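# Seat the wooden bed rail onto the short post

## Task

Place the near end of the wooden bed rail on the short post. Both pegs must sit inside the two holes in the rail's end face. That end face must touch the post, and the rail's far end must lie in the bracket. The fit has to hold on its own with no gripper supporting it. Then open the grippers and pull them away.

## Robot and tools

Robot: two arms, left_arm and right_arm, each with six revolute joints and a parallel gripper. The names are labels only; they do not tell you which side of a camera image an arm appears on.

Frame: one shared scene frame. The origin is on the table top midway between the arms. +x points out across the table, +z points up, and left_arm sits on the +y side. Positions are in metres. Orientations are quaternions in w,x,y,z order. Printed hand positions can be somewhat off, especially when an arm is stretched far out.

Gripper geometry: the fingers extend along the gripper's +z axis and close along its y axis. The reported end_effector_position is the point between the pads with the fingers shut, about 2 cm short of the fingertips. Closing moves the tips roughly 10 mm further along +z. Full open pad gap is 0.084 m.

Tool execute_actions, argument actions: a list holding zero or one item.
- Empty list: no command is sent; you get the current state back.
- Motion item: {"rows": [...], "steps": n}. n is 1 to 15 (default 15). Each control step lasts 1/30 s and uses one row. If there are fewer rows than steps, the last row repeats.
- Wait item: {"steps": n} with no rows, n up to 300. It sends nothing new. It returns once that many steps have passed since the previous result.
- Optional pictures (true/false) controls whether camera images come back. By default they come with every result.

Row layout: every row is one flat list of exactly 14 numbers covering both arms, even if only one arm should move. Numbers 1-6 are left_arm joint targets and number 7 is left_arm's opening. Numbers 8-13 are right_arm joint targets and number 14 is right_arm's opening. Joint order: waist, shoulder, elbow, forearm roll, wrist pitch, wrist roll.

Joint values are absolute target angles in radians, in the same convention as the Joint positions line. They are not offsets. Stated ranges:
- waist -6.283 to 6.283
- shoulder -2.304 to 2.304
- elbow -4.224 to 0.061
- forearm roll -6.283 to 6.283
- wrist pitch -2.164 to 2.164
- wrist roll -6.283 to 6.283

The actual end of a joint may differ from the stated one by up to 0.010 rad either way. A call is refused, and nothing is sent, if a target lies more than 0.010 rad beyond a stated end and also further out than that joint's last reported angle. A target beyond the true end is cut back to that end. The result line "joint sent to its limit" reports this and may refer to an earlier action still running. The absence of that line does not prove there is more travel.

Opening is absolute on a scale from -1 (shut) to +1 (fully open). To hold something, keep commanding an opening well below grip_measured; the bigger the gap, the harder the squeeze. The limit is about 24 N per pad for objects up to about 6 cm wide. A fast close can hit harder. Sending back the grip_measured value you read gives a light hold, weaker on wide parts, which may then slip.

Motion limits:
- Joint targets move at most 3.14 rad/s, with a 0.16 s ramp from rest. All joints of one arm are slowed together so they arrive at the same time.
- Each step, a target is kept within 0.623 rad of the measured angle.
- If the targets would put the hand more than 70 mm from where it is now, the whole arm is scaled back toward its measured angles.
- Between calls the arms keep heading to the last row sent. They stop pursuing it once motion has nearly stopped (a stalled move also counts) or a HELD step occurs. After that, only a new action resumes travel or pressing. Fingers already moving finish moving.

Result lines:
- The state line `left_arm: …` | `right_arm: …` gives each gripper's end_effector_position, end_effector_quat_wxyz, and linear (m/s) and angular (rad/s) velocities.
- Joint positions and Joint velocities give one block per arm: the six joints in column order (rad, rad/s), then the pad gap (m, m/s).
- grip_measured is the measured opening on the command scale.
- "joint command not followed" means a clearance check altered or blocked joint targets on some steps; the rest of the row was still applied.
- HELD marks steps on which your row, fully or partly, was not sent.
- MOTOR HOT warns from 65 °C. At 80 °C an OVER-TEMPERATURE FAULT brakes that arm until it cools. Holding loads heats motors, even while idle.
- A torque fault happens when contact torque reaches a joint's load limit. The arm then backs that joint off a little, pauses 10 s and drops the rest of the call. Load limits (N m): waist 52.8, shoulder 52.8, elbow 44, forearm roll 23.7, wrist pitch 16.7, wrist roll 16.7. A carried object's weight adds to the load.

Tool zoom_image: arguments camera (cam_high, cam_left_wrist or cam_right_wrist) and region [x0, y0, x1, y1] in pixels, with the origin at the top-left corner. The region may be at most 504 by 504. It returns an enlarged view of that camera's latest image. All three cameras are 672x504.

Tool show_instructions: no arguments; shows the reference image pages.

Tool finished_scene: argument scene (integer). It closes that scene permanently and reports whether the goal was met; the state must still hold then.

Cautions:
- Keep everything on the table.
- Keep the arms from hitting or pressing into each other.
- Avoid drops, slips, slams and hard shoves.
- Something may briefly pull on a held part or nudge a loose one, so grip firmly enough and recheck positions.
- Before finishing, release the rail and move the grippers clear.

Each tool is called after "Emit:" as a command line: name --argument value for each argument, lists and objects as JSON in quotes; but a table of rows of numbers goes row by row, as --pt "numbers of a row", without its own name.

Reference images:

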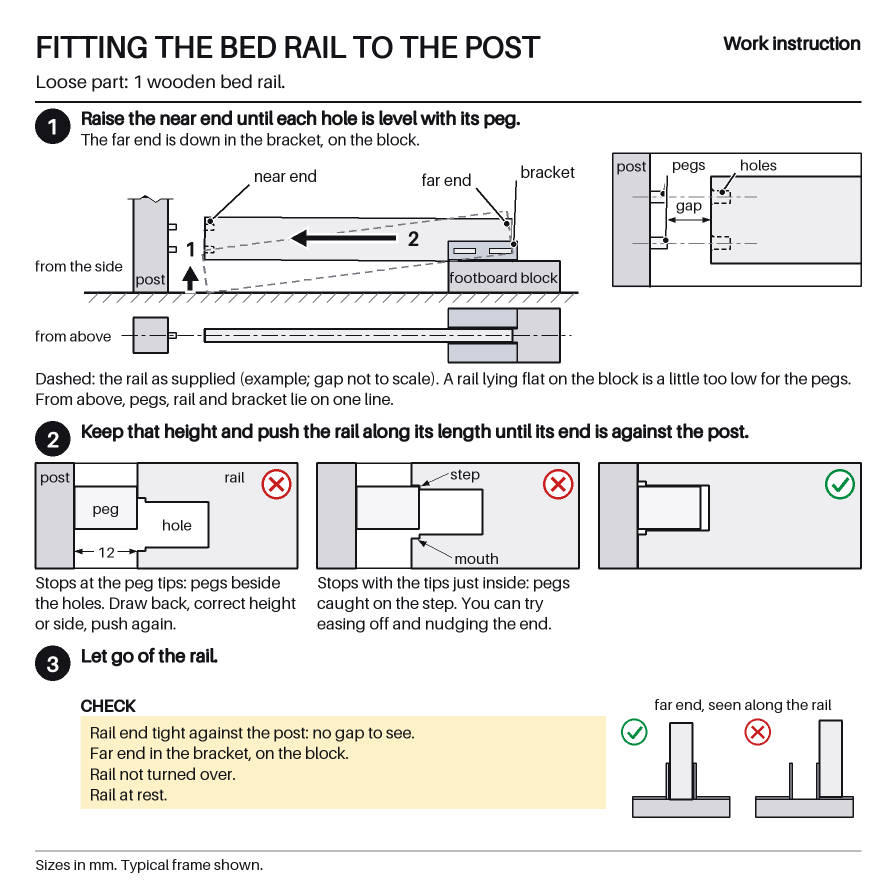

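## Session

Emit:
execute_actions --actions '[]'

Scene clock: 0.00 s of 4100.00 s.
left_arm: end_effector_position=(+0.3913, +0.6092, +0.1239) grip_measured=+1.00 end_effector_quat_wxyz=(+0.009, +0.308, +0.951, -0.029) end_effector_velocity=(-0.000, -0.000, -0.000) end_effector_angular_velocity=(-0.001, +0.000, +0.002) | right_arm: end_effector_position=(+0.0594, +0.1242, +0.1477) grip_measured=+1.00 end_effector_quat_wxyz=(-0.215, -0.173, +0.906, +0.320) end_effector_velocity=(+0.000, -0.001, -0.000) end_effector_angular_velocity=(-0.001, -0.001, +0.000)
Joint positions: left_arm=[ 0.571 -0.383 -0.7   -0.156 -0.349 -1.881  0.084] | right_arm=[ 1.021 -0.358 -0.453 -1.252  0.758 -1.042  0.084]
Joint velocities: left_arm=[ 0.    -0.     0.    -0.001 -0.    -0.    -0.   ] | right_arm=[-0.     0.001  0.001  0.    -0.001 -0.    -0.   ]

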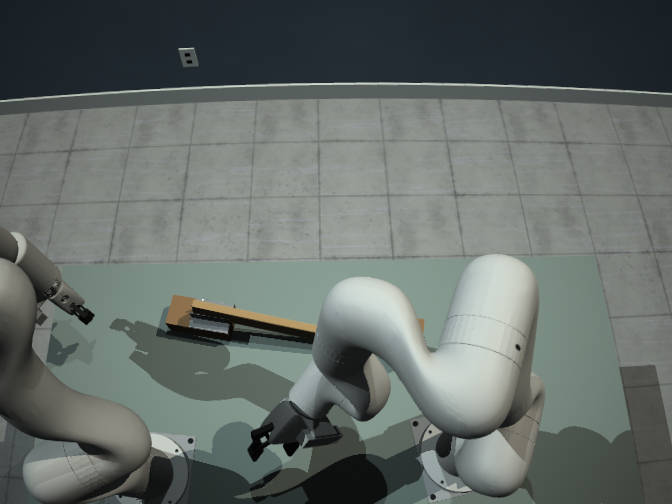

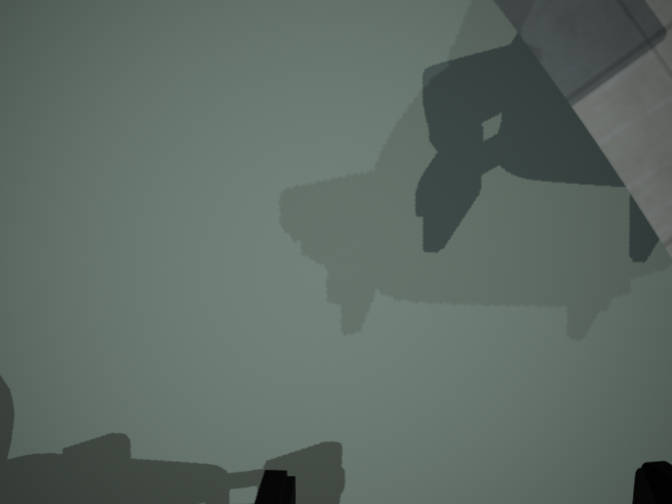

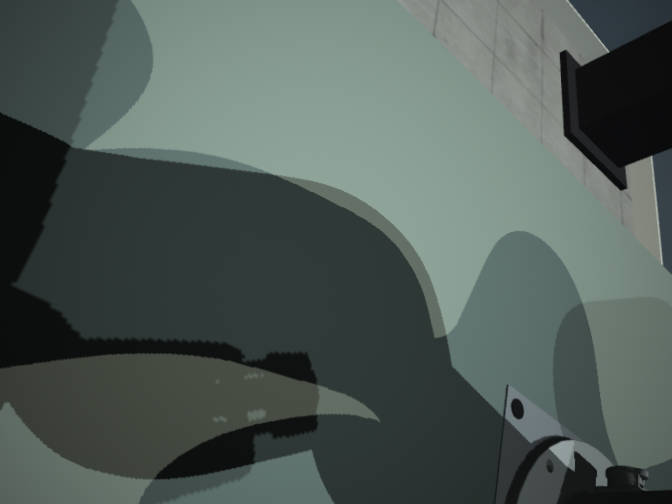

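Emit:
execute_actions --actions '[{"rows":[[0.571,-0.383,-0.7,-0.156,-0.349,-1.881,1,-0.6,-0.383,-0.7,0,-0.32,-0.6,1]]}]' --pictures false

Emit:
execute_actions --actions '[{"steps":40}]'

Scene clock: 24.50 s of 4100.00 s.
left_arm: end_effector_position=(+0.3911, +0.6091, +0.1237) grip_measured=+1.00 end_effector_quat_wxyz=(+0.009, +0.308, +0.951, -0.029) end_effector_velocity=(+0.000, -0.000, +0.000) end_effector_angular_velocity=(+0.001, -0.000, -0.003) | right_arm: end_effector_position=(+0.2571, +0.1266, +0.1343) grip_measured=+1.00 end_effector_quat_wxyz=(-0.084, +0.140, +0.943, +0.289) end_effector_velocity=(+0.429, -0.129, -0.026) end_effector_angular_velocity=(-0.398, -0.040, -1.509)
Joint positions: left_arm=[ 0.571 -0.383 -0.7   -0.156 -0.349 -1.881  0.084] | right_arm=[ 0.763 -0.367 -0.542 -0.994  0.5   -0.884  0.084]
Joint velocities: left_arm=[-0.002  0.    -0.     0.001  0.     0.    -0.   ] | right_arm=[-0.597 -0.016 -0.163  0.596 -0.596  0.291 -0.   ]
Steps of this call (steps 1 to 90: nothing new was sent; then 21.00 s passed at rest; steps 91 to 105: all 15 steps of this action). Readings (joint positions):
91: left_arm=[0.571 -0.383 -0.700 -0.156 -0.349 -1.881] | right_arm=[1.021 -0.358 -0.453 -1.252 0.758 -1.042]
92: left_arm=[0.571 -0.383 -0.700 -0.156 -0.349 -1.881] | right_arm=[1.017 -0.358 -0.455 -1.248 0.753 -1.038]
94: left_arm=[0.571 -0.383 -0.700 -0.156 -0.349 -1.881] | right_arm=[0.980 -0.360 -0.469 -1.211 0.716 -1.012]
98: left_arm=[0.571 -0.383 -0.700 -0.156 -0.349 -1.881] | right_arm=[0.901 -0.363 -0.499 -1.132 0.637 -0.960]
105: the state above

Scene clock: 25.83 s of 4100.00 s.
left_arm: end_effector_position=(+0.3911, +0.6091, +0.1237) grip_measured=+1.00 end_effector_quat_wxyz=(+0.009, +0.308, +0.951, -0.029) end_effector_velocity=(+0.001, +0.000, +0.000) end_effector_angular_velocity=(+0.001, -0.001, -0.000) | right_arm: end_effector_position=(+0.5016, -0.3290, +0.1191) grip_measured=+1.00 end_effector_quat_wxyz=(+0.043, +0.918, +0.392, +0.050) end_effector_velocity=(-0.072, -0.386, +0.005) end_effector_angular_velocity=(+0.092, +0.270, -1.455)
Joint positions: left_arm=[ 0.571 -0.383 -0.7   -0.156 -0.349 -1.881  0.084] | right_arm=[-0.209 -0.38  -0.673 -0.204 -0.169 -0.649  0.084]
Joint velocities: left_arm=[-0.001  0.001 -0.     0.     0.001 -0.     0.   ] | right_arm=[-0.883 -0.005 -0.062  0.461 -0.341  0.112 -0.   ]
Steps of this call (steps 1 to 40: the robot went on to your last target). Readings (joint positions):
1: left_arm=[0.571 -0.383 -0.700 -0.156 -0.349 -1.881] | right_arm=[0.743 -0.368 -0.547 -0.974 0.480 -0.875]
2: left_arm=[0.571 -0.383 -0.700 -0.156 -0.349 -1.881] | right_arm=[0.723 -0.368 -0.552 -0.954 0.460 -0.866]
4: left_arm=[0.571 -0.383 -0.700 -0.156 -0.349 -1.881] | right_arm=[0.683 -0.369 -0.562 -0.914 0.419 -0.848]
8: left_arm=[0.571 -0.383 -0.700 -0.156 -0.349 -1.881] | right_arm=[0.600 -0.371 -0.580 -0.831 0.337 -0.815]
40: the state above

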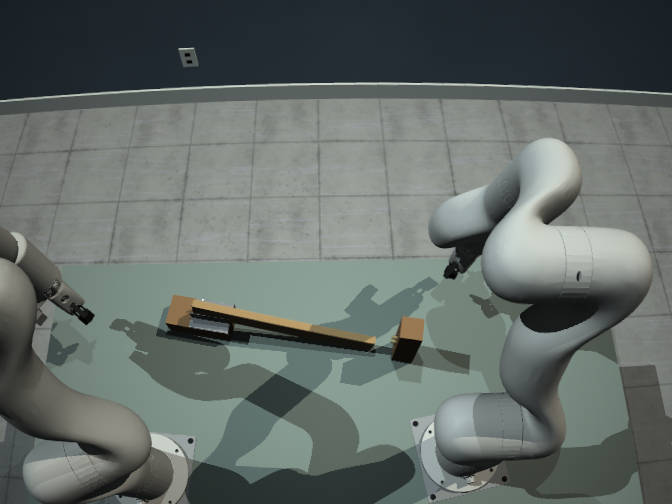

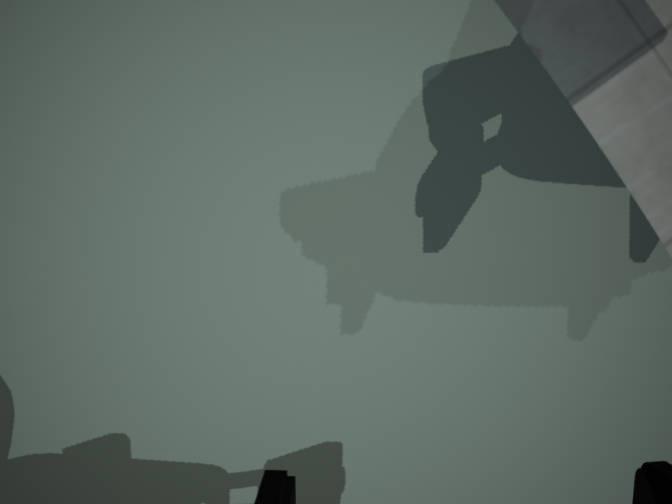

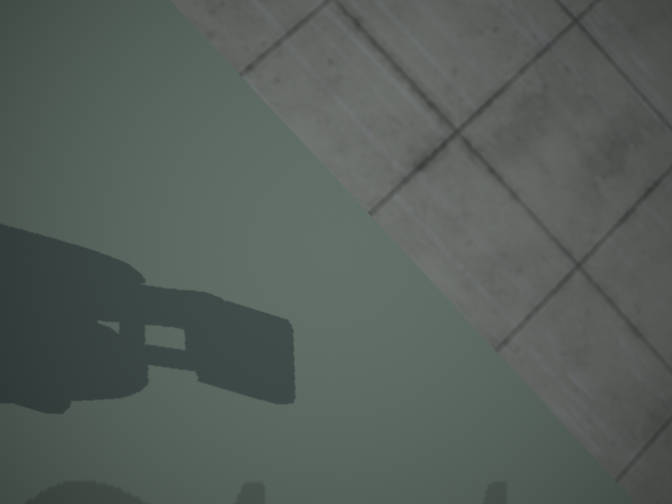

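Emit:
execute_actions --actions '[]' --pictures false

Emit:
zoom_image --camera "cam_high" --region '[150,270,450,390]'

Scene clock: 36.73 s of 4100.00 s.
left_arm: end_effector_position=(+0.3911, +0.6091, +0.1237) grip_measured=+1.00 end_effector_quat_wxyz=(+0.009, +0.308, +0.951, -0.029) end_effector_velocity=(+0.000, +0.000, +0.000) end_effector_angular_velocity=(+0.000, -0.001, +0.000) | right_arm: end_effector_position=(+0.4420, -0.4785, +0.1232) grip_measured=+1.00 end_effector_quat_wxyz=(-0.001, +0.996, +0.084, -0.001) end_effector_velocity=(-0.000, +0.000, -0.000) end_effector_angular_velocity=(+0.000, +0.001, -0.001)
Joint positions: left_arm=[ 0.571 -0.383 -0.7   -0.156 -0.349 -1.881  0.084] | right_arm=[-0.6   -0.383 -0.7   -0.    -0.32  -0.6    0.084]
Joint velocities: left_arm=[ 0.    -0.    -0.    -0.     0.001  0.     0.   ] | right_arm=[-0.    -0.001  0.     0.     0.     0.001 -0.   ]
Steps of this call (steps 1 to 30: the robot went on to your last target; steps 31 to 90: nothing new was sent; then 7.90 s passed at rest). Readings (joint positions):
1: left_arm=[0.571 -0.383 -0.700 -0.156 -0.349 -1.881] | right_arm=[-0.239 -0.380 -0.675 -0.189 -0.181 -0.645]
2: left_arm=[0.571 -0.383 -0.700 -0.156 -0.349 -1.881] | right_arm=[-0.269 -0.381 -0.677 -0.173 -0.192 -0.642]
4: left_arm=[0.571 -0.383 -0.700 -0.156 -0.349 -1.881] | right_arm=[-0.329 -0.381 -0.681 -0.142 -0.215 -0.634]
8: left_arm=[0.571 -0.383 -0.700 -0.156 -0.349 -1.881] | right_arm=[-0.452 -0.382 -0.690 -0.077 -0.263 -0.619]
90: the state above
All arms were judged still, so your last target was given up. Only a new action makes them travel on or press farther. Fingers that are still opening or closing keep moving.

Region (150, 270, 450, 390) of cam_high's 672x504 image, scaled by 1.680, with more detail than that image has; it fills the top 202 rows of this view, and the rest is white.

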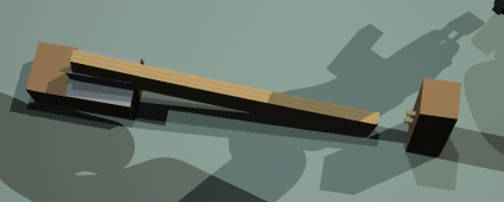

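Emit:
execute_actions --actions '[{"rows":[[0.571,-0.383,-0.7,-0.156,-0.349,-1.881,1,-0.6,-0.1,-0.7,0,-0.6,-0.6,1]]}]' --pictures false

Emit:
execute_actions --actions '[{"rows":[[0.571,-0.383,-0.7,-0.156,-0.349,-1.881,1,0.47,-0.1,-0.7,0,-0.6,-0.93,1]]}]' --pictures false

Emit:
execute_actions --actions '[{"steps":30}]' --pictures false

Emit:
execute_actions --actions '[{"rows":[[0.571,-0.383,-0.7,-0.156,-0.349,-1.881,1,0.47,-0.149,-0.474,0,-0.325,-0.93,1]]}]' --pictures false

Emit:
execute_actions --actions '[{"steps":20}]'

Scene clock: 71.37 s of 4100.00 s.
left_arm: end_effector_position=(+0.3911, +0.6091, +0.1237) grip_measured=+1.00 end_effector_quat_wxyz=(+0.009, +0.308, +0.951, -0.029) end_effector_velocity=(+0.000, -0.000, +0.000) end_effector_angular_velocity=(+0.000, +0.000, -0.002) | right_arm: end_effector_position=(+0.4270, -0.4715, +0.2385) grip_measured=+1.00 end_effector_quat_wxyz=(-0.000, +0.996, +0.084, -0.000) end_effector_velocity=(-0.013, +0.006, +0.019) end_effector_angular_velocity=(+0.009, +0.020, -0.000)
Joint positions: left_arm=[ 0.571 -0.383 -0.7   -0.156 -0.349 -1.881  0.084] | right_arm=[-0.6   -0.105 -0.7   -0.    -0.595 -0.6    0.084]
Joint velocities: left_arm=[-0.001  0.     0.     0.001 -0.     0.     0.   ] | right_arm=[-0.     0.054  0.009 -0.    -0.068  0.    -0.   ]
Steps of this call (steps 1 to 90: nothing new was sent; then 31.13 s passed at rest; steps 91 to 105: all 15 steps of this action). Readings (joint positions):
91: left_arm=[0.571 -0.383 -0.700 -0.156 -0.349 -1.881] | right_arm=[-0.600 -0.383 -0.700 0.000 -0.320 -0.600]
92: left_arm=[0.571 -0.383 -0.700 -0.156 -0.349 -1.881] | right_arm=[-0.600 -0.379 -0.700 -0.000 -0.325 -0.600]
94: left_arm=[0.571 -0.383 -0.700 -0.156 -0.349 -1.881] | right_arm=[-0.600 -0.333 -0.698 -0.000 -0.374 -0.600]
98: left_arm=[0.571 -0.383 -0.700 -0.156 -0.349 -1.881] | right_arm=[-0.600 -0.201 -0.701 0.000 -0.499 -0.600]
105: the state above

Scene clock: 71.87 s of 4100.00 s.
left_arm: end_effector_position=(+0.3911, +0.6091, +0.1237) grip_measured=+1.00 end_effector_quat_wxyz=(+0.009, +0.308, +0.951, -0.029) end_effector_velocity=(-0.001, +0.001, -0.000) end_effector_angular_velocity=(+0.000, +0.000, +0.001) | right_arm: end_effector_position=(+0.4634, -0.3118, +0.2397) grip_measured=+1.00 end_effector_quat_wxyz=(-0.000, +0.931, +0.366, -0.000) end_effector_velocity=(+0.009, +0.381, +0.002) end_effector_angular_velocity=(+0.000, -0.001, +1.213)
Joint positions: left_arm=[ 0.571 -0.383 -0.7   -0.156 -0.349 -1.881  0.084] | right_arm=[-0.191 -0.102 -0.7    0.    -0.599 -0.772  0.084]
Joint velocities: left_arm=[ 0.002  0.     0.     0.001  0.    -0.     0.   ] | right_arm=[ 0.944  0.003 -0.001 -0.    -0.004 -0.269  0.   ]
Steps of this call (steps 1 to 15: all 15 steps of this action). Readings (joint positions):
1: left_arm=[0.571 -0.383 -0.700 -0.156 -0.349 -1.881] | right_arm=[-0.600 -0.104 -0.700 -0.000 -0.597 -0.600]
2: left_arm=[0.571 -0.383 -0.700 -0.156 -0.349 -1.881] | right_arm=[-0.596 -0.103 -0.700 -0.000 -0.597 -0.603]
4: left_arm=[0.571 -0.383 -0.700 -0.156 -0.349 -1.881] | right_arm=[-0.548 -0.103 -0.700 -0.000 -0.598 -0.629]
8: left_arm=[0.571 -0.383 -0.700 -0.156 -0.349 -1.881] | right_arm=[-0.412 -0.103 -0.700 0.000 -0.598 -0.694]
15: the state above

Scene clock: 72.87 s of 4100.00 s.
left_arm: end_effector_position=(+0.3911, +0.6091, +0.1237) grip_measured=+1.00 end_effector_quat_wxyz=(+0.009, +0.308, +0.951, -0.029) end_effector_velocity=(-0.001, -0.000, -0.001) end_effector_angular_velocity=(-0.002, +0.003, -0.000) | right_arm: end_effector_position=(+0.3844, -0.0627, +0.2407) grip_measured=+1.00 end_effector_quat_wxyz=(+0.000, +0.709, +0.706, -0.000) end_effector_velocity=(-0.002, +0.003, +0.000) end_effector_angular_velocity=(+0.000, -0.000, +0.010)
Joint positions: left_arm=[ 0.571 -0.383 -0.7   -0.156 -0.349 -1.881  0.084] | right_arm=[ 0.469 -0.1   -0.7   -0.    -0.6   -0.93   0.084]
Joint velocities: left_arm=[ 0.001 -0.002  0.001  0.001 -0.001  0.     0.   ] | right_arm=[ 0.009  0.    -0.     0.    -0.    -0.001  0.   ]
Steps of this call (steps 1 to 30: the robot went on to your last target). Readings (joint positions):
1: left_arm=[0.571 -0.383 -0.700 -0.156 -0.349 -1.881] | right_arm=[-0.160 -0.102 -0.700 0.000 -0.599 -0.780]
2: left_arm=[0.571 -0.383 -0.700 -0.156 -0.349 -1.881] | right_arm=[-0.128 -0.102 -0.700 0.000 -0.599 -0.789]
4: left_arm=[0.571 -0.383 -0.700 -0.156 -0.349 -1.881] | right_arm=[-0.065 -0.102 -0.700 0.000 -0.599 -0.804]
8: left_arm=[0.571 -0.383 -0.700 -0.156 -0.349 -1.881] | right_arm=[0.061 -0.101 -0.700 0.000 -0.599 -0.834]
30: the state above

Scene clock: 73.37 s of 4100.00 s.
left_arm: end_effector_position=(+0.3911, +0.6091, +0.1237) grip_measured=+1.00 end_effector_quat_wxyz=(+0.009, +0.308, +0.951, -0.029) end_effector_velocity=(-0.000, -0.000, -0.000) end_effector_angular_velocity=(-0.001, +0.001, +0.001) | right_arm: end_effector_position=(+0.3313, -0.1015, +0.1508) grip_measured=+1.00 end_effector_quat_wxyz=(+0.000, +0.708, +0.706, +0.000) end_effector_velocity=(-0.005, -0.003, -0.011) end_effector_angular_velocity=(+0.015, -0.019, -0.001)
Joint positions: left_arm=[ 0.571 -0.383 -0.7   -0.156 -0.349 -1.881  0.084] | right_arm=[ 0.47  -0.148 -0.478 -0.    -0.33  -0.93   0.084]
Joint velocities: left_arm=[ 0.001 -0.001  0.    -0.     0.    -0.    -0.   ] | right_arm=[ 0.    -0.006  0.034  0.001  0.064  0.     0.   ]
Steps of this call (steps 1 to 15: all 15 steps of this action). Readings (joint positions):
1: left_arm=[0.571 -0.383 -0.700 -0.156 -0.349 -1.881] | right_arm=[0.469 -0.100 -0.700 -0.000 -0.600 -0.930]
2: left_arm=[0.571 -0.383 -0.700 -0.156 -0.349 -1.881] | right_arm=[0.469 -0.101 -0.697 0.000 -0.594 -0.930]
4: left_arm=[0.571 -0.383 -0.700 -0.156 -0.349 -1.881] | right_arm=[0.469 -0.110 -0.659 0.000 -0.545 -0.930]
8: left_arm=[0.571 -0.383 -0.700 -0.156 -0.349 -1.881] | right_arm=[0.470 -0.133 -0.548 -0.000 -0.418 -0.930]
15: the state above

Scene clock: 74.03 s of 4100.00 s.
left_arm: end_effector_position=(+0.3911, +0.6091, +0.1237) grip_measured=+1.00 end_effector_quat_wxyz=(+0.009, +0.308, +0.951, -0.029) end_effector_velocity=(+0.000, +0.000, +0.000) end_effector_angular_velocity=(+0.001, -0.002, +0.001) | right_arm: end_effector_position=(+0.3302, -0.1023, +0.1494) grip_measured=+1.00 end_effector_quat_wxyz=(+0.000, +0.708, +0.706, +0.000) end_effector_velocity=(-0.000, -0.000, -0.000) end_effector_angular_velocity=(-0.000, +0.000, -0.001)
Joint positions: left_arm=[ 0.571 -0.383 -0.7   -0.156 -0.349 -1.881  0.084] | right_arm=[ 0.47  -0.149 -0.474  0.    -0.325 -0.93   0.084]
Joint velocities: left_arm=[ 0.     0.001 -0.    -0.001  0.001  0.    -0.   ] | right_arm=[ 0.    -0.     0.001 -0.     0.001  0.001  0.   ]
Steps of this call (steps 1 to 15: the robot went on to your last target; steps 16 to 20: nothing new was sent). Readings (joint positions):
1: left_arm=[0.571 -0.383 -0.700 -0.156 -0.349 -1.881] | right_arm=[0.470 -0.148 -0.477 0.000 -0.328 -0.930]
2: left_arm=[0.571 -0.383 -0.700 -0.156 -0.349 -1.881] | right_arm=[0.470 -0.148 -0.476 0.000 -0.327 -0.930]
4: left_arm=[0.571 -0.383 -0.700 -0.156 -0.349 -1.881] | right_arm=[0.470 -0.149 -0.475 0.000 -0.326 -0.930]
8: left_arm=[0.571 -0.383 -0.700 -0.156 -0.349 -1.881] | right_arm=[0.470 -0.149 -0.475 0.000 -0.325 -0.930]
20: the state above
All arms were judged still, so your last target was given up. Only a new action makes them travel on or press farther. Fingers that are still opening or closing keep moving.

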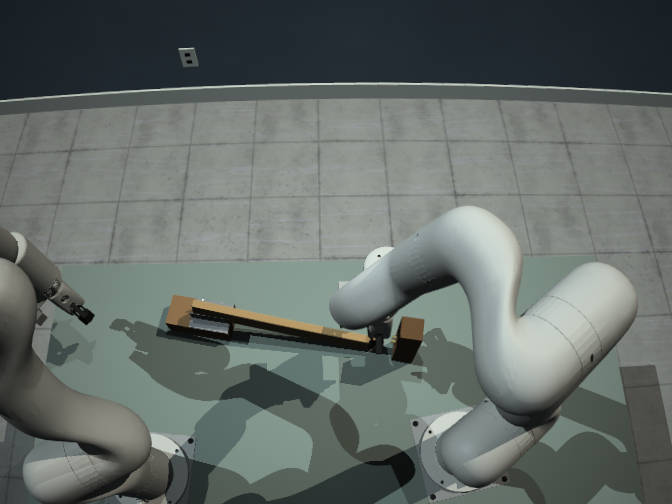

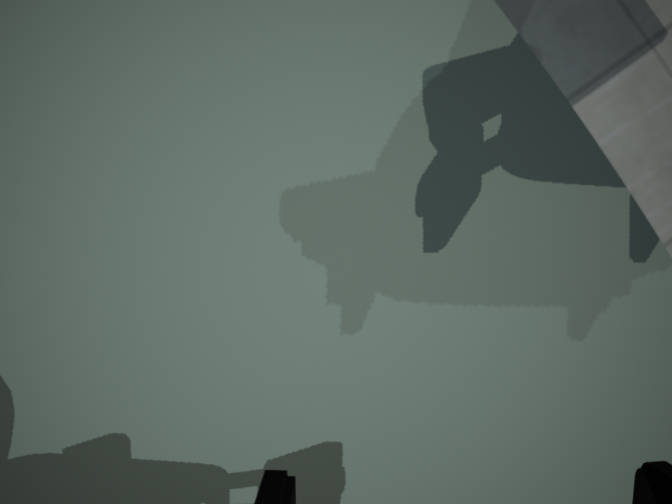

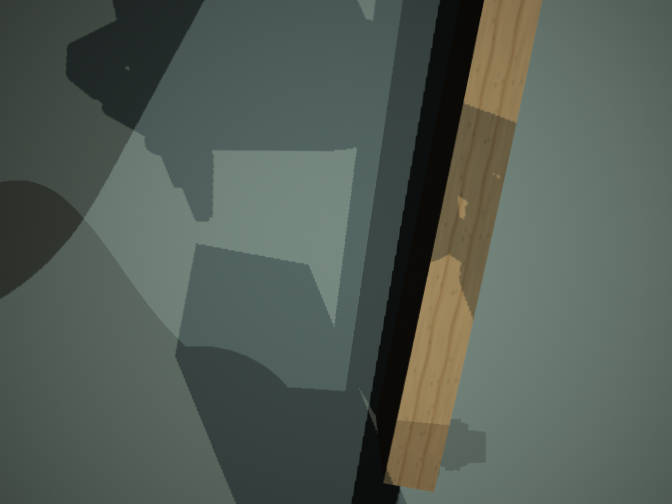

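Emit:
execute_actions --actions '[{"rows":[[0.571,-0.383,-0.7,-0.156,-0.349,-1.881,1,0.519,-0.343,-0.626,0,-0.283,-0.68,1]]}]' --pictures false

Emit:
execute_actions --actions '[{"steps":15}]'

Scene clock: 86.37 s of 4100.00 s.
left_arm: end_effector_position=(+0.3911, +0.6091, +0.1237) grip_measured=+1.00 end_effector_quat_wxyz=(+0.009, +0.308, +0.951, -0.029) end_effector_velocity=(+0.000, -0.000, -0.000) end_effector_angular_velocity=(-0.001, +0.001, +0.000) | right_arm: end_effector_position=(+0.3647, -0.0529, +0.1199) grip_measured=+1.00 end_effector_quat_wxyz=(+0.000, +0.775, +0.632, -0.000) end_effector_velocity=(+0.002, +0.003, -0.002) end_effector_angular_velocity=(+0.001, -0.001, -0.014)
Joint positions: left_arm=[ 0.571 -0.383 -0.7   -0.156 -0.349 -1.881  0.084] | right_arm=[ 0.519 -0.341 -0.625 -0.    -0.283 -0.681  0.084]
Joint velocities: left_arm=[-0.001 -0.    -0.    -0.001 -0.001 -0.     0.   ] | right_arm=[ 0.003 -0.011 -0.01  -0.     0.003  0.017 -0.   ]
Steps of this call (steps 1 to 90: nothing new was sent; then 8.83 s passed at rest; steps 91 to 105: all 15 steps of this action). Readings (joint positions):
91: left_arm=[0.571 -0.383 -0.700 -0.156 -0.349 -1.881] | right_arm=[0.470 -0.149 -0.474 -0.000 -0.325 -0.930]
92: left_arm=[0.571 -0.383 -0.700 -0.156 -0.349 -1.881] | right_arm=[0.471 -0.152 -0.477 -0.000 -0.324 -0.924]
94: left_arm=[0.571 -0.383 -0.700 -0.156 -0.349 -1.881] | right_arm=[0.481 -0.192 -0.507 -0.000 -0.316 -0.871]
98: left_arm=[0.571 -0.383 -0.700 -0.156 -0.349 -1.881] | right_arm=[0.512 -0.316 -0.605 0.000 -0.289 -0.719]
105: the state above

Scene clock: 86.87 s of 4100.00 s.
left_arm: end_effector_position=(+0.3911, +0.6091, +0.1237) grip_measured=+1.00 end_effector_quat_wxyz=(+0.009, +0.308, +0.951, -0.029) end_effector_velocity=(+0.000, -0.000, -0.001) end_effector_angular_velocity=(-0.000, -0.000, -0.000) | right_arm: end_effector_position=(+0.3649, -0.0525, +0.1196) grip_measured=+1.00 end_effector_quat_wxyz=(+0.000, +0.775, +0.632, +0.000) end_effector_velocity=(+0.000, +0.000, +0.000) end_effector_angular_velocity=(+0.001, -0.001, +0.001)
Joint positions: left_arm=[ 0.571 -0.383 -0.7   -0.156 -0.349 -1.881  0.084] | right_arm=[ 0.519 -0.343 -0.626 -0.    -0.283 -0.68   0.084]
Joint velocities: left_arm=[-0.001 -0.002 -0.    -0.001  0.001  0.     0.   ] | right_arm=[ 0.    -0.    -0.001  0.     0.    -0.001  0.   ]
Steps of this call (steps 1 to 15: the robot went on to your last target). Readings (joint positions):
1: left_arm=[0.571 -0.383 -0.700 -0.156 -0.349 -1.881] | right_arm=[0.519 -0.342 -0.625 -0.000 -0.283 -0.681]
2: left_arm=[0.571 -0.383 -0.700 -0.156 -0.349 -1.881] | right_arm=[0.519 -0.342 -0.625 -0.000 -0.283 -0.681]
4: left_arm=[0.571 -0.383 -0.700 -0.156 -0.349 -1.881] | right_arm=[0.519 -0.342 -0.626 -0.000 -0.283 -0.680]
8: left_arm=[0.571 -0.383 -0.700 -0.156 -0.349 -1.881] | right_arm=[0.519 -0.343 -0.626 -0.000 -0.283 -0.680]
15: the state above
All arms were judged still, so your last target was given up. Only a new action makes them travel on or press farther. Fingers that are still opening or closing keep moving.

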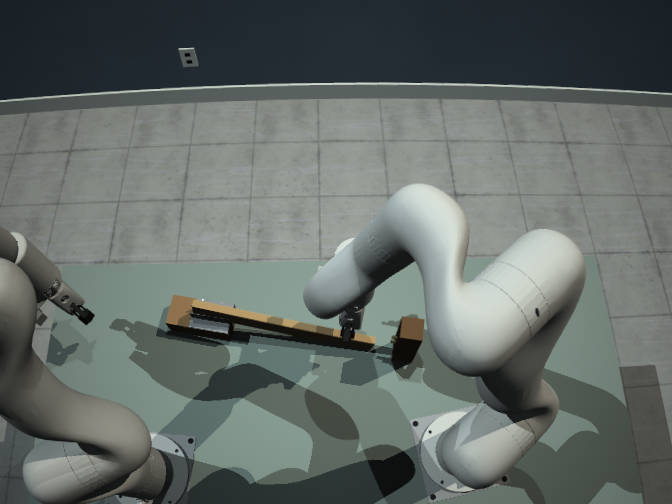

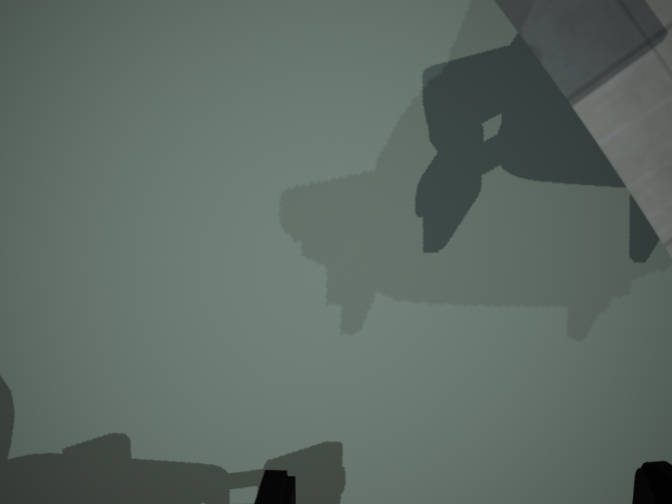

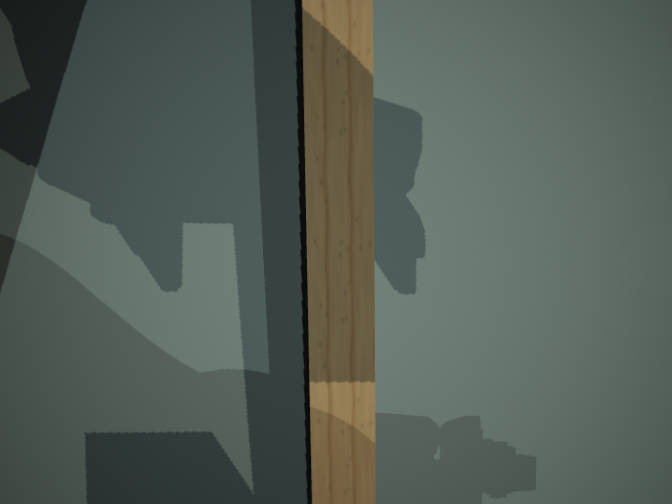

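Emit:
execute_actions --actions '[{"rows":[[0.571,-0.383,-0.7,-0.156,-0.349,-1.881,1,0.519,-0.475,-0.635,0,-0.16,-0.68,1]]}]' --pictures false

Emit:
execute_actions --actions '[{"steps":10}]'

Scene clock: 97.30 s of 4100.00 s.
left_arm: end_effector_position=(+0.3911, +0.6091, +0.1237) grip_measured=+1.00 end_effector_quat_wxyz=(+0.009, +0.308, +0.951, -0.029) end_effector_velocity=(+0.000, +0.000, -0.000) end_effector_angular_velocity=(+0.000, -0.000, +0.002) | right_arm: end_effector_position=(+0.3653, -0.0522, +0.0701) grip_measured=+1.00 end_effector_quat_wxyz=(+0.000, +0.775, +0.632, +0.000) end_effector_velocity=(+0.000, +0.000, -0.003) end_effector_angular_velocity=(+0.001, -0.001, -0.002)
Joint positions: left_arm=[ 0.571 -0.383 -0.7   -0.156 -0.349 -1.881  0.084] | right_arm=[ 0.519 -0.474 -0.635  0.    -0.161 -0.68   0.084]
Joint velocities: left_arm=[ 0.    -0.    -0.    -0.001  0.    -0.001  0.   ] | right_arm=[-0.    -0.007 -0.001  0.     0.007  0.002 -0.   ]
Steps of this call (steps 1 to 90: nothing new was sent; then 6.93 s passed at rest; steps 91 to 105: all 15 steps of this action). Readings (joint positions):
91: left_arm=[0.571 -0.383 -0.700 -0.156 -0.349 -1.881] | right_arm=[0.519 -0.343 -0.626 -0.000 -0.283 -0.680]
92: left_arm=[0.571 -0.383 -0.700 -0.156 -0.349 -1.881] | right_arm=[0.519 -0.347 -0.627 -0.000 -0.278 -0.680]
94: left_arm=[0.571 -0.383 -0.700 -0.156 -0.349 -1.881] | right_arm=[0.519 -0.390 -0.631 0.000 -0.237 -0.680]
98: left_arm=[0.571 -0.383 -0.700 -0.156 -0.349 -1.881] | right_arm=[0.519 -0.463 -0.633 -0.000 -0.174 -0.680]
105: the state above

Scene clock: 97.63 s of 4100.00 s.
left_arm: end_effector_position=(+0.3911, +0.6091, +0.1237) grip_measured=+1.00 end_effector_quat_wxyz=(+0.009, +0.308, +0.951, -0.029) end_effector_velocity=(+0.000, -0.001, +0.000) end_effector_angular_velocity=(+0.000, -0.000, -0.002) | right_arm: end_effector_position=(+0.3651, -0.0524, +0.0697) grip_measured=+1.00 end_effector_quat_wxyz=(+0.000, +0.775, +0.632, +0.000) end_effector_velocity=(+0.001, +0.001, +0.000) end_effector_angular_velocity=(+0.001, -0.002, +0.001)
Joint positions: left_arm=[ 0.571 -0.383 -0.7   -0.156 -0.349 -1.881  0.084] | right_arm=[ 0.519 -0.475 -0.635  0.    -0.16  -0.68   0.084]
Joint velocities: left_arm=[-0.002  0.001  0.     0.     0.     0.    -0.   ] | right_arm=[-0.    -0.    -0.002 -0.     0.    -0.001 -0.   ]
Steps of this call (steps 1 to 10: the robot went on to your last target). Readings (joint positions):
1: left_arm=[0.571 -0.383 -0.700 -0.156 -0.349 -1.881] | right_arm=[0.519 -0.474 -0.635 0.000 -0.160 -0.680]
2: left_arm=[0.571 -0.383 -0.700 -0.156 -0.349 -1.881] | right_arm=[0.519 -0.474 -0.635 0.000 -0.160 -0.680]
4: left_arm=[0.571 -0.383 -0.700 -0.156 -0.349 -1.881] | right_arm=[0.519 -0.475 -0.635 0.000 -0.160 -0.680]
8: left_arm=[0.571 -0.383 -0.700 -0.156 -0.349 -1.881] | right_arm=[0.519 -0.475 -0.635 0.000 -0.160 -0.680]
10: the state above

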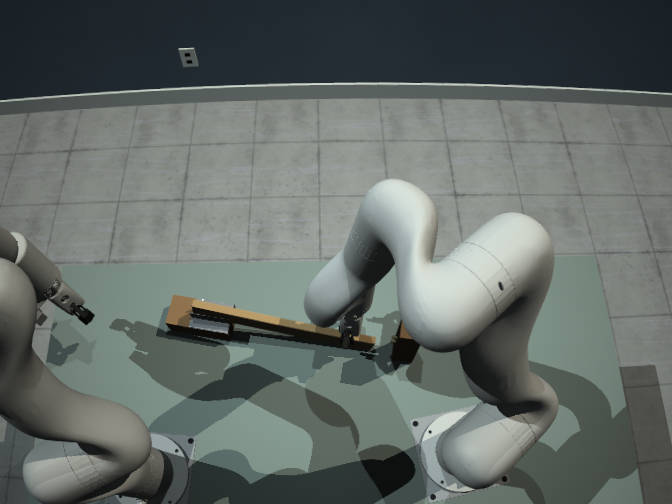

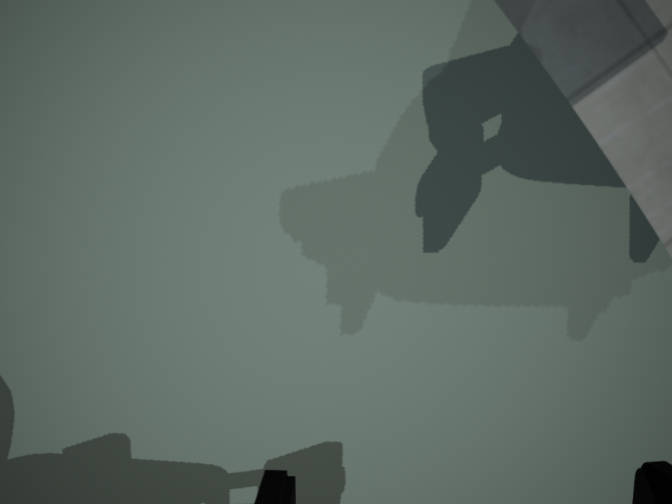

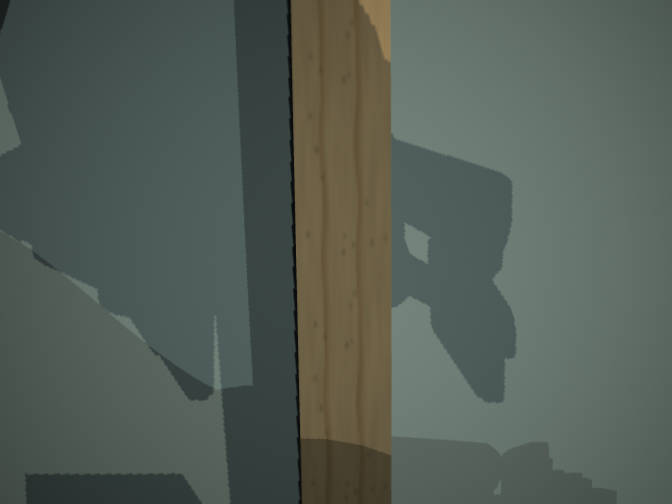

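Emit:
execute_actions --actions '[{"rows":[[0.571,-0.383,-0.7,-0.156,-0.349,-1.881,1,0.519,-0.558,-0.648,0,-0.09,-0.68,1]]}]' --pictures false

Emit:
execute_actions --actions '[{"rows":[[0.571,-0.383,-0.7,-0.156,-0.349,-1.881,1,0.519,-0.558,-0.648,0,-0.09,-0.68,0],[0.571,-0.383,-0.7,-0.156,-0.349,-1.881,1,0.519,-0.558,-0.648,0,-0.09,-0.68,-0.4],[0.571,-0.383,-0.7,-0.156,-0.349,-1.881,1,0.519,-0.558,-0.648,0,-0.09,-0.68,-1]]}]' --pictures false

Emit:
execute_actions --actions '[{"steps":20}]'

Scene clock: 115.60 s of 4100.00 s.
left_arm: end_effector_position=(+0.3911, +0.6091, +0.1237) grip_measured=+1.00 end_effector_quat_wxyz=(+0.009, +0.308, +0.951, -0.029) end_effector_velocity=(+0.000, -0.000, +0.000) end_effector_angular_velocity=(+0.000, -0.000, -0.002) | right_arm: end_effector_position=(+0.3651, -0.0524, +0.0398) grip_measured=+1.00 end_effector_quat_wxyz=(+0.000, +0.775, +0.632, +0.000) end_effector_velocity=(-0.000, -0.000, -0.002) end_effector_angular_velocity=(+0.001, -0.001, +0.000)
Joint positions: left_arm=[ 0.571 -0.383 -0.7   -0.156 -0.349 -1.881  0.084] | right_arm=[ 0.519 -0.557 -0.648  0.    -0.09  -0.68   0.084]
Joint velocities: left_arm=[-0.001 -0.    -0.     0.001  0.    -0.     0.   ] | right_arm=[ 0.    -0.004  0.001 -0.     0.005  0.     0.   ]
Steps of this call (steps 1 to 15: the robot went on to your last target; steps 16 to 90: nothing new was sent; then 14.47 s passed at rest; steps 91 to 105: all 15 steps of this action). Readings (joint positions):
91: left_arm=[0.571 -0.383 -0.700 -0.156 -0.349 -1.881] | right_arm=[0.519 -0.475 -0.635 -0.000 -0.160 -0.680]
92: left_arm=[0.571 -0.383 -0.700 -0.156 -0.349 -1.881] | right_arm=[0.519 -0.479 -0.636 -0.000 -0.156 -0.680]
94: left_arm=[0.571 -0.383 -0.700 -0.156 -0.349 -1.881] | right_arm=[0.519 -0.511 -0.642 0.000 -0.128 -0.680]
98: left_arm=[0.571 -0.383 -0.700 -0.156 -0.349 -1.881] | right_arm=[0.519 -0.551 -0.646 -0.000 -0.097 -0.680]
105: the state above

Scene clock: 116.10 s of 4100.00 s.
left_arm: end_effector_position=(+0.3911, +0.6091, +0.1237) grip_measured=+1.00 end_effector_quat_wxyz=(+0.009, +0.308, +0.951, -0.029) end_effector_velocity=(-0.000, -0.000, -0.000) end_effector_angular_velocity=(-0.000, +0.001, -0.001) | right_arm: end_effector_position=(+0.3641, -0.0529, +0.0395) grip_measured=+0.38 end_effector_quat_wxyz=(+0.000, +0.775, +0.632, -0.001) end_effector_velocity=(+0.003, +0.000, -0.001) end_effector_angular_velocity=(+0.006, -0.007, -0.005)
Joint positions: left_arm=[ 0.571 -0.383 -0.7   -0.156 -0.349 -1.881  0.084] | right_arm=[ 0.52  -0.558 -0.647  0.    -0.092 -0.68   0.06 ]
Joint velocities: left_arm=[-0.    -0.001  0.     0.     0.001 -0.     0.   ] | right_arm=[-0.005 -0.003 -0.001 -0.001  0.011  0.     0.006]
Steps of this call (steps 1 to 15: all 15 steps of this action). Readings (joint positions):
1: left_arm=[0.571 -0.383 -0.700 -0.156 -0.349 -1.881] | right_arm=[0.519 -0.557 -0.648 0.000 -0.090 -0.680]
2: left_arm=[0.571 -0.383 -0.700 -0.156 -0.349 -1.881] | right_arm=[0.519 -0.558 -0.648 0.000 -0.090 -0.680]
4: left_arm=[0.571 -0.383 -0.700 -0.156 -0.349 -1.881] | right_arm=[0.519 -0.558 -0.648 0.000 -0.091 -0.680]
8: left_arm=[0.571 -0.383 -0.700 -0.156 -0.349 -1.881] | right_arm=[0.521 -0.557 -0.647 0.000 -0.095 -0.680]
15: the state above

Scene clock: 116.77 s of 4100.00 s.
left_arm: end_effector_position=(+0.3911, +0.6091, +0.1237) grip_measured=+1.00 end_effector_quat_wxyz=(+0.009, +0.308, +0.951, -0.029) end_effector_velocity=(-0.000, -0.000, -0.000) end_effector_angular_velocity=(-0.000, +0.001, +0.000) | right_arm: end_effector_position=(+0.3646, -0.0528, +0.0395) grip_measured=+0.40 end_effector_quat_wxyz=(+0.000, +0.775, +0.632, -0.001) end_effector_velocity=(+0.000, +0.000, +0.000) end_effector_angular_velocity=(+0.001, -0.001, -0.002)
Joint positions: left_arm=[ 0.571 -0.383 -0.7   -0.156 -0.349 -1.881  0.084] | right_arm=[ 0.519 -0.558 -0.648 -0.    -0.091 -0.68   0.061]
Joint velocities: left_arm=[ 0. -0.  0.  0. -0. -0. -0.] | right_arm=[ 0.     0.001 -0.001  0.     0.     0.002 -0.   ]
Steps of this call (steps 1 to 15: the robot went on to your last target; steps 16 to 20: nothing new was sent). Readings (joint positions):
1: left_arm=[0.571 -0.383 -0.700 -0.156 -0.349 -1.881] | right_arm=[0.519 -0.558 -0.647 0.000 -0.092 -0.680]
2: left_arm=[0.571 -0.383 -0.700 -0.156 -0.349 -1.881] | right_arm=[0.519 -0.558 -0.647 0.000 -0.091 -0.680]
4: left_arm=[0.571 -0.383 -0.700 -0.156 -0.349 -1.881] | right_arm=[0.519 -0.558 -0.647 0.000 -0.091 -0.680]
8: left_arm=[0.571 -0.383 -0.700 -0.156 -0.349 -1.881] | right_arm=[0.519 -0.558 -0.647 -0.000 -0.091 -0.680]
20: the state above
All arms were judged still, so your last target was given up. Only a new action makes them travel on or press farther. Fingers that are still opening or closing keep moving.

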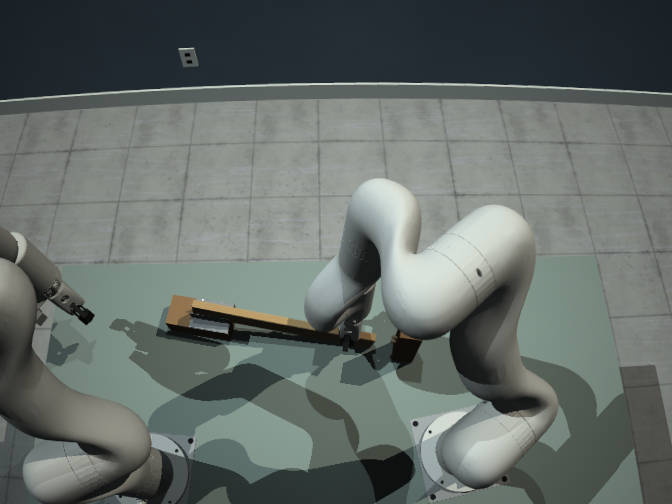

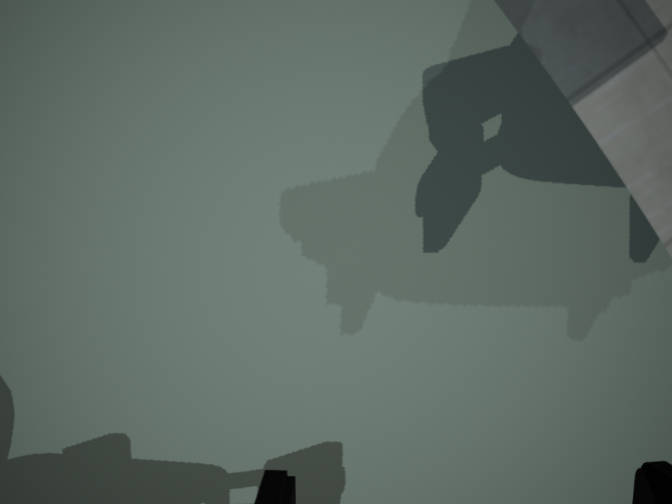

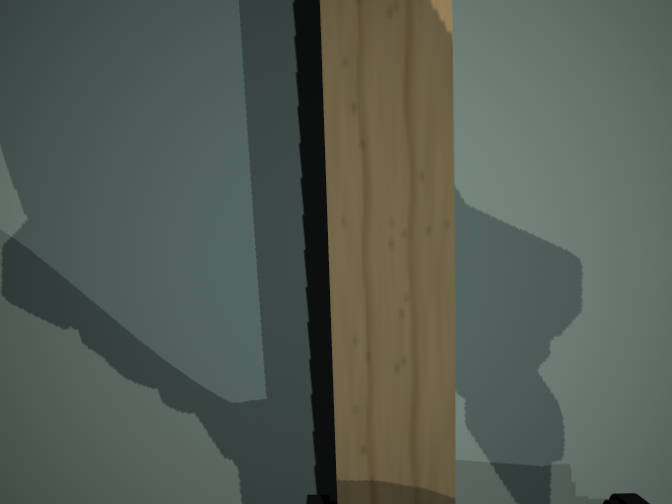

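Emit:
execute_actions --actions '[{"rows":[[0.571,-0.383,-0.7,-0.156,-0.349,-1.881,1,0.519,-0.558,-0.648,0,-0.09,-0.68,1],[0.571,-0.383,-0.7,-0.156,-0.349,-1.881,1,0.519,-0.558,-0.648,0,-0.09,-0.68,1],[0.571,-0.383,-0.7,-0.156,-0.349,-1.881,1,0.519,-0.558,-0.648,0,-0.09,-0.68,1],[0.571,-0.383,-0.7,-0.156,-0.349,-1.881,1,0.519,-0.558,-0.648,0,-0.09,-0.68,1],[0.571,-0.383,-0.7,-0.156,-0.349,-1.881,1,0.4835,-0.569,-0.671,0,-0.102,-0.715,1]]}]'

Emit:
execute_actions --actions '[{"rows":[[0.571,-0.383,-0.7,-0.156,-0.349,-1.881,1,0.4835,-0.569,-0.671,0,-0.102,-0.715,0.3],[0.571,-0.383,-0.7,-0.156,-0.349,-1.881,1,0.4835,-0.569,-0.671,0,-0.102,-0.715,-0.1],[0.571,-0.383,-0.7,-0.156,-0.349,-1.881,1,0.4835,-0.569,-0.671,0,-0.102,-0.715,-0.5],[0.571,-0.383,-0.7,-0.156,-0.349,-1.881,1,0.4835,-0.569,-0.671,0,-0.102,-0.715,-1]]}]'

Scene clock: 138.70 s of 4100.00 s.
left_arm: end_effector_position=(+0.3911, +0.6091, +0.1237) grip_measured=+1.00 end_effector_quat_wxyz=(+0.009, +0.308, +0.951, -0.029) end_effector_velocity=(+0.000, -0.000, -0.000) end_effector_angular_velocity=(-0.000, +0.001, -0.002) | right_arm: end_effector_position=(+0.3770, -0.0555, +0.0394) grip_measured=+1.00 end_effector_quat_wxyz=(-0.000, +0.774, +0.634, -0.001) end_effector_velocity=(+0.000, +0.001, -0.000) end_effector_angular_velocity=(-0.002, +0.002, +0.020)
Joint positions: left_arm=[ 0.571 -0.383 -0.7   -0.156 -0.349 -1.881  0.084] | right_arm=[ 0.494 -0.569 -0.67   0.001 -0.103 -0.711  0.084]
Joint velocities: left_arm=[-0.001 -0.001 -0.001  0.001 -0.    -0.     0.   ] | right_arm=[ 0.003 -0.002 -0.005 -0.007 -0.005 -0.011  0.   ]
Steps of this call (steps 1 to 90: nothing new was sent; then 18.43 s passed at rest; steps 91 to 105: all 15 steps of this action). Readings (joint positions):
91: left_arm=[0.571 -0.383 -0.700 -0.156 -0.349 -1.881] | right_arm=[0.519 -0.558 -0.648 0.000 -0.092 -0.680]
92: left_arm=[0.571 -0.383 -0.700 -0.156 -0.349 -1.881] | right_arm=[0.519 -0.558 -0.648 0.000 -0.092 -0.680]
94: left_arm=[0.571 -0.383 -0.700 -0.156 -0.349 -1.881] | right_arm=[0.518 -0.558 -0.649 -0.000 -0.088 -0.680]
98: left_arm=[0.571 -0.383 -0.700 -0.156 -0.349 -1.881] | right_arm=[0.500 -0.564 -0.662 0.000 -0.091 -0.697]
105: the state above

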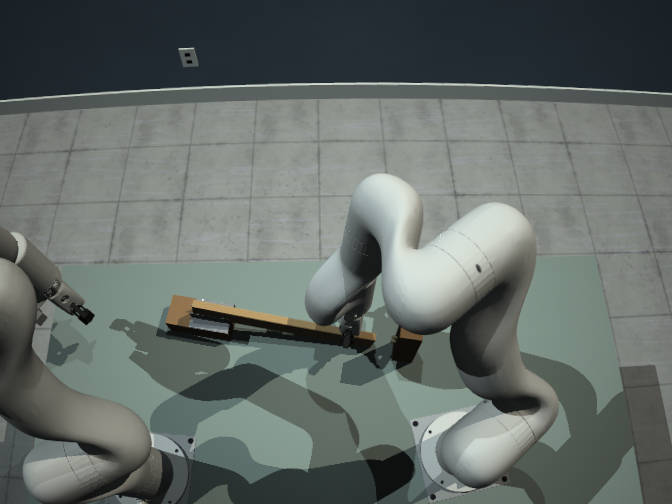

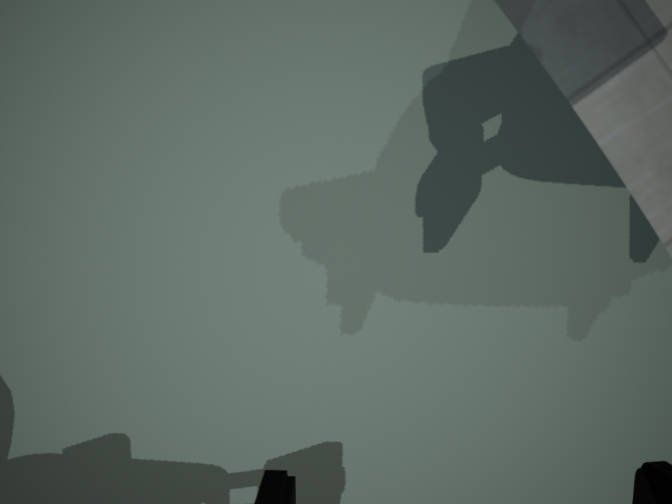

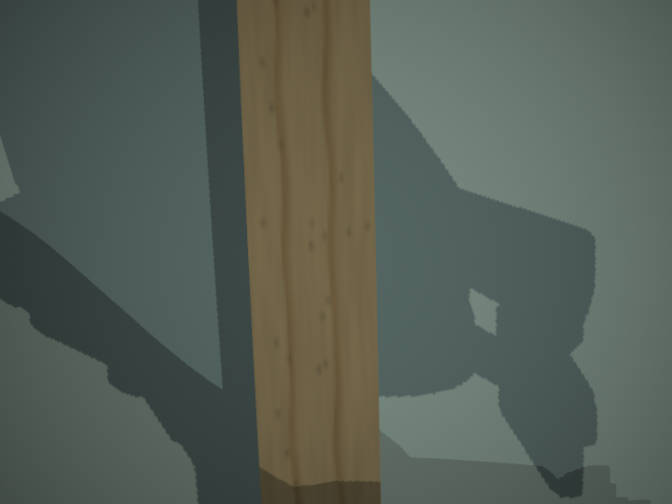

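Scene clock: 139.20 s of 4100.00 s.
left_arm: end_effector_position=(+0.3911, +0.6091, +0.1237) grip_measured=+1.00 end_effector_quat_wxyz=(+0.009, +0.308, +0.951, -0.029) end_effector_velocity=(-0.000, -0.000, -0.000) end_effector_angular_velocity=(-0.000, +0.000, -0.001) | right_arm: end_effector_position=(+0.3773, -0.0551, +0.0394) grip_measured=+0.99 end_effector_quat_wxyz=(-0.000, +0.773, +0.635, -0.001) end_effector_velocity=(+0.001, +0.001, +0.000) end_effector_angular_velocity=(+0.002, -0.003, +0.001)
Joint positions: left_arm=[ 0.571 -0.383 -0.7   -0.156 -0.349 -1.881  0.084] | right_arm=[ 0.495 -0.569 -0.67  -0.    -0.103 -0.712  0.084]
Joint velocities: left_arm=[-0. -0.  0. -0. -0.  0.  0.] | right_arm=[ 0.     0.    -0.001 -0.     0.002 -0.001  0.   ]
Steps of this call (steps 1 to 15: all 15 steps of this action). Readings (joint positions):
1: left_arm=[0.571 -0.383 -0.700 -0.156 -0.349 -1.881] | right_arm=[0.494 -0.569 -0.670 0.001 -0.103 -0.711]
2: left_arm=[0.571 -0.383 -0.700 -0.156 -0.349 -1.881] | right_arm=[0.494 -0.569 -0.670 0.001 -0.103 -0.711]
4: left_arm=[0.571 -0.383 -0.700 -0.156 -0.349 -1.881] | right_arm=[0.494 -0.569 -0.670 0.000 -0.103 -0.712]
8: left_arm=[0.571 -0.383 -0.700 -0.156 -0.349 -1.881] | right_arm=[0.494 -0.569 -0.670 0.000 -0.103 -0.712]
15: the state above

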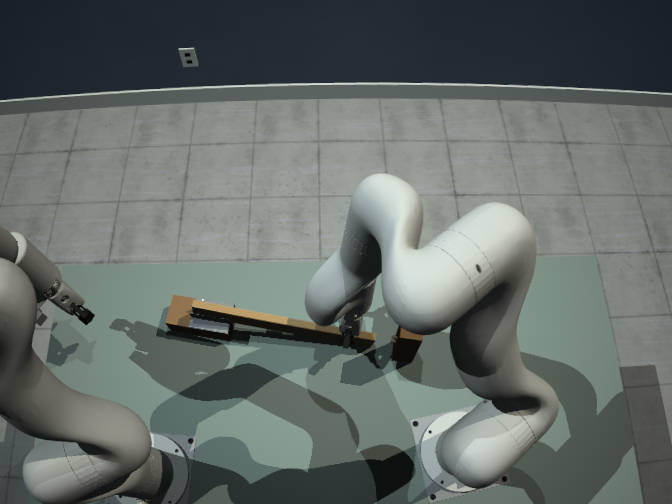

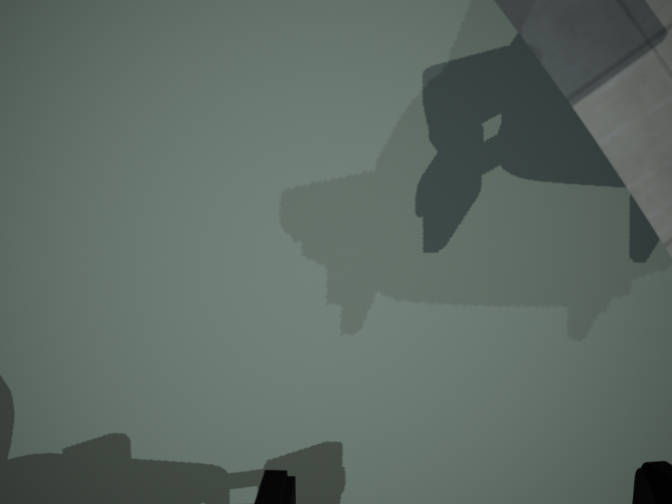

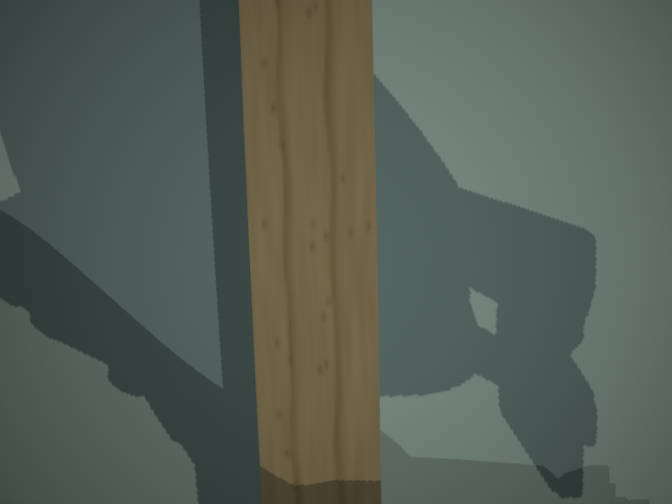

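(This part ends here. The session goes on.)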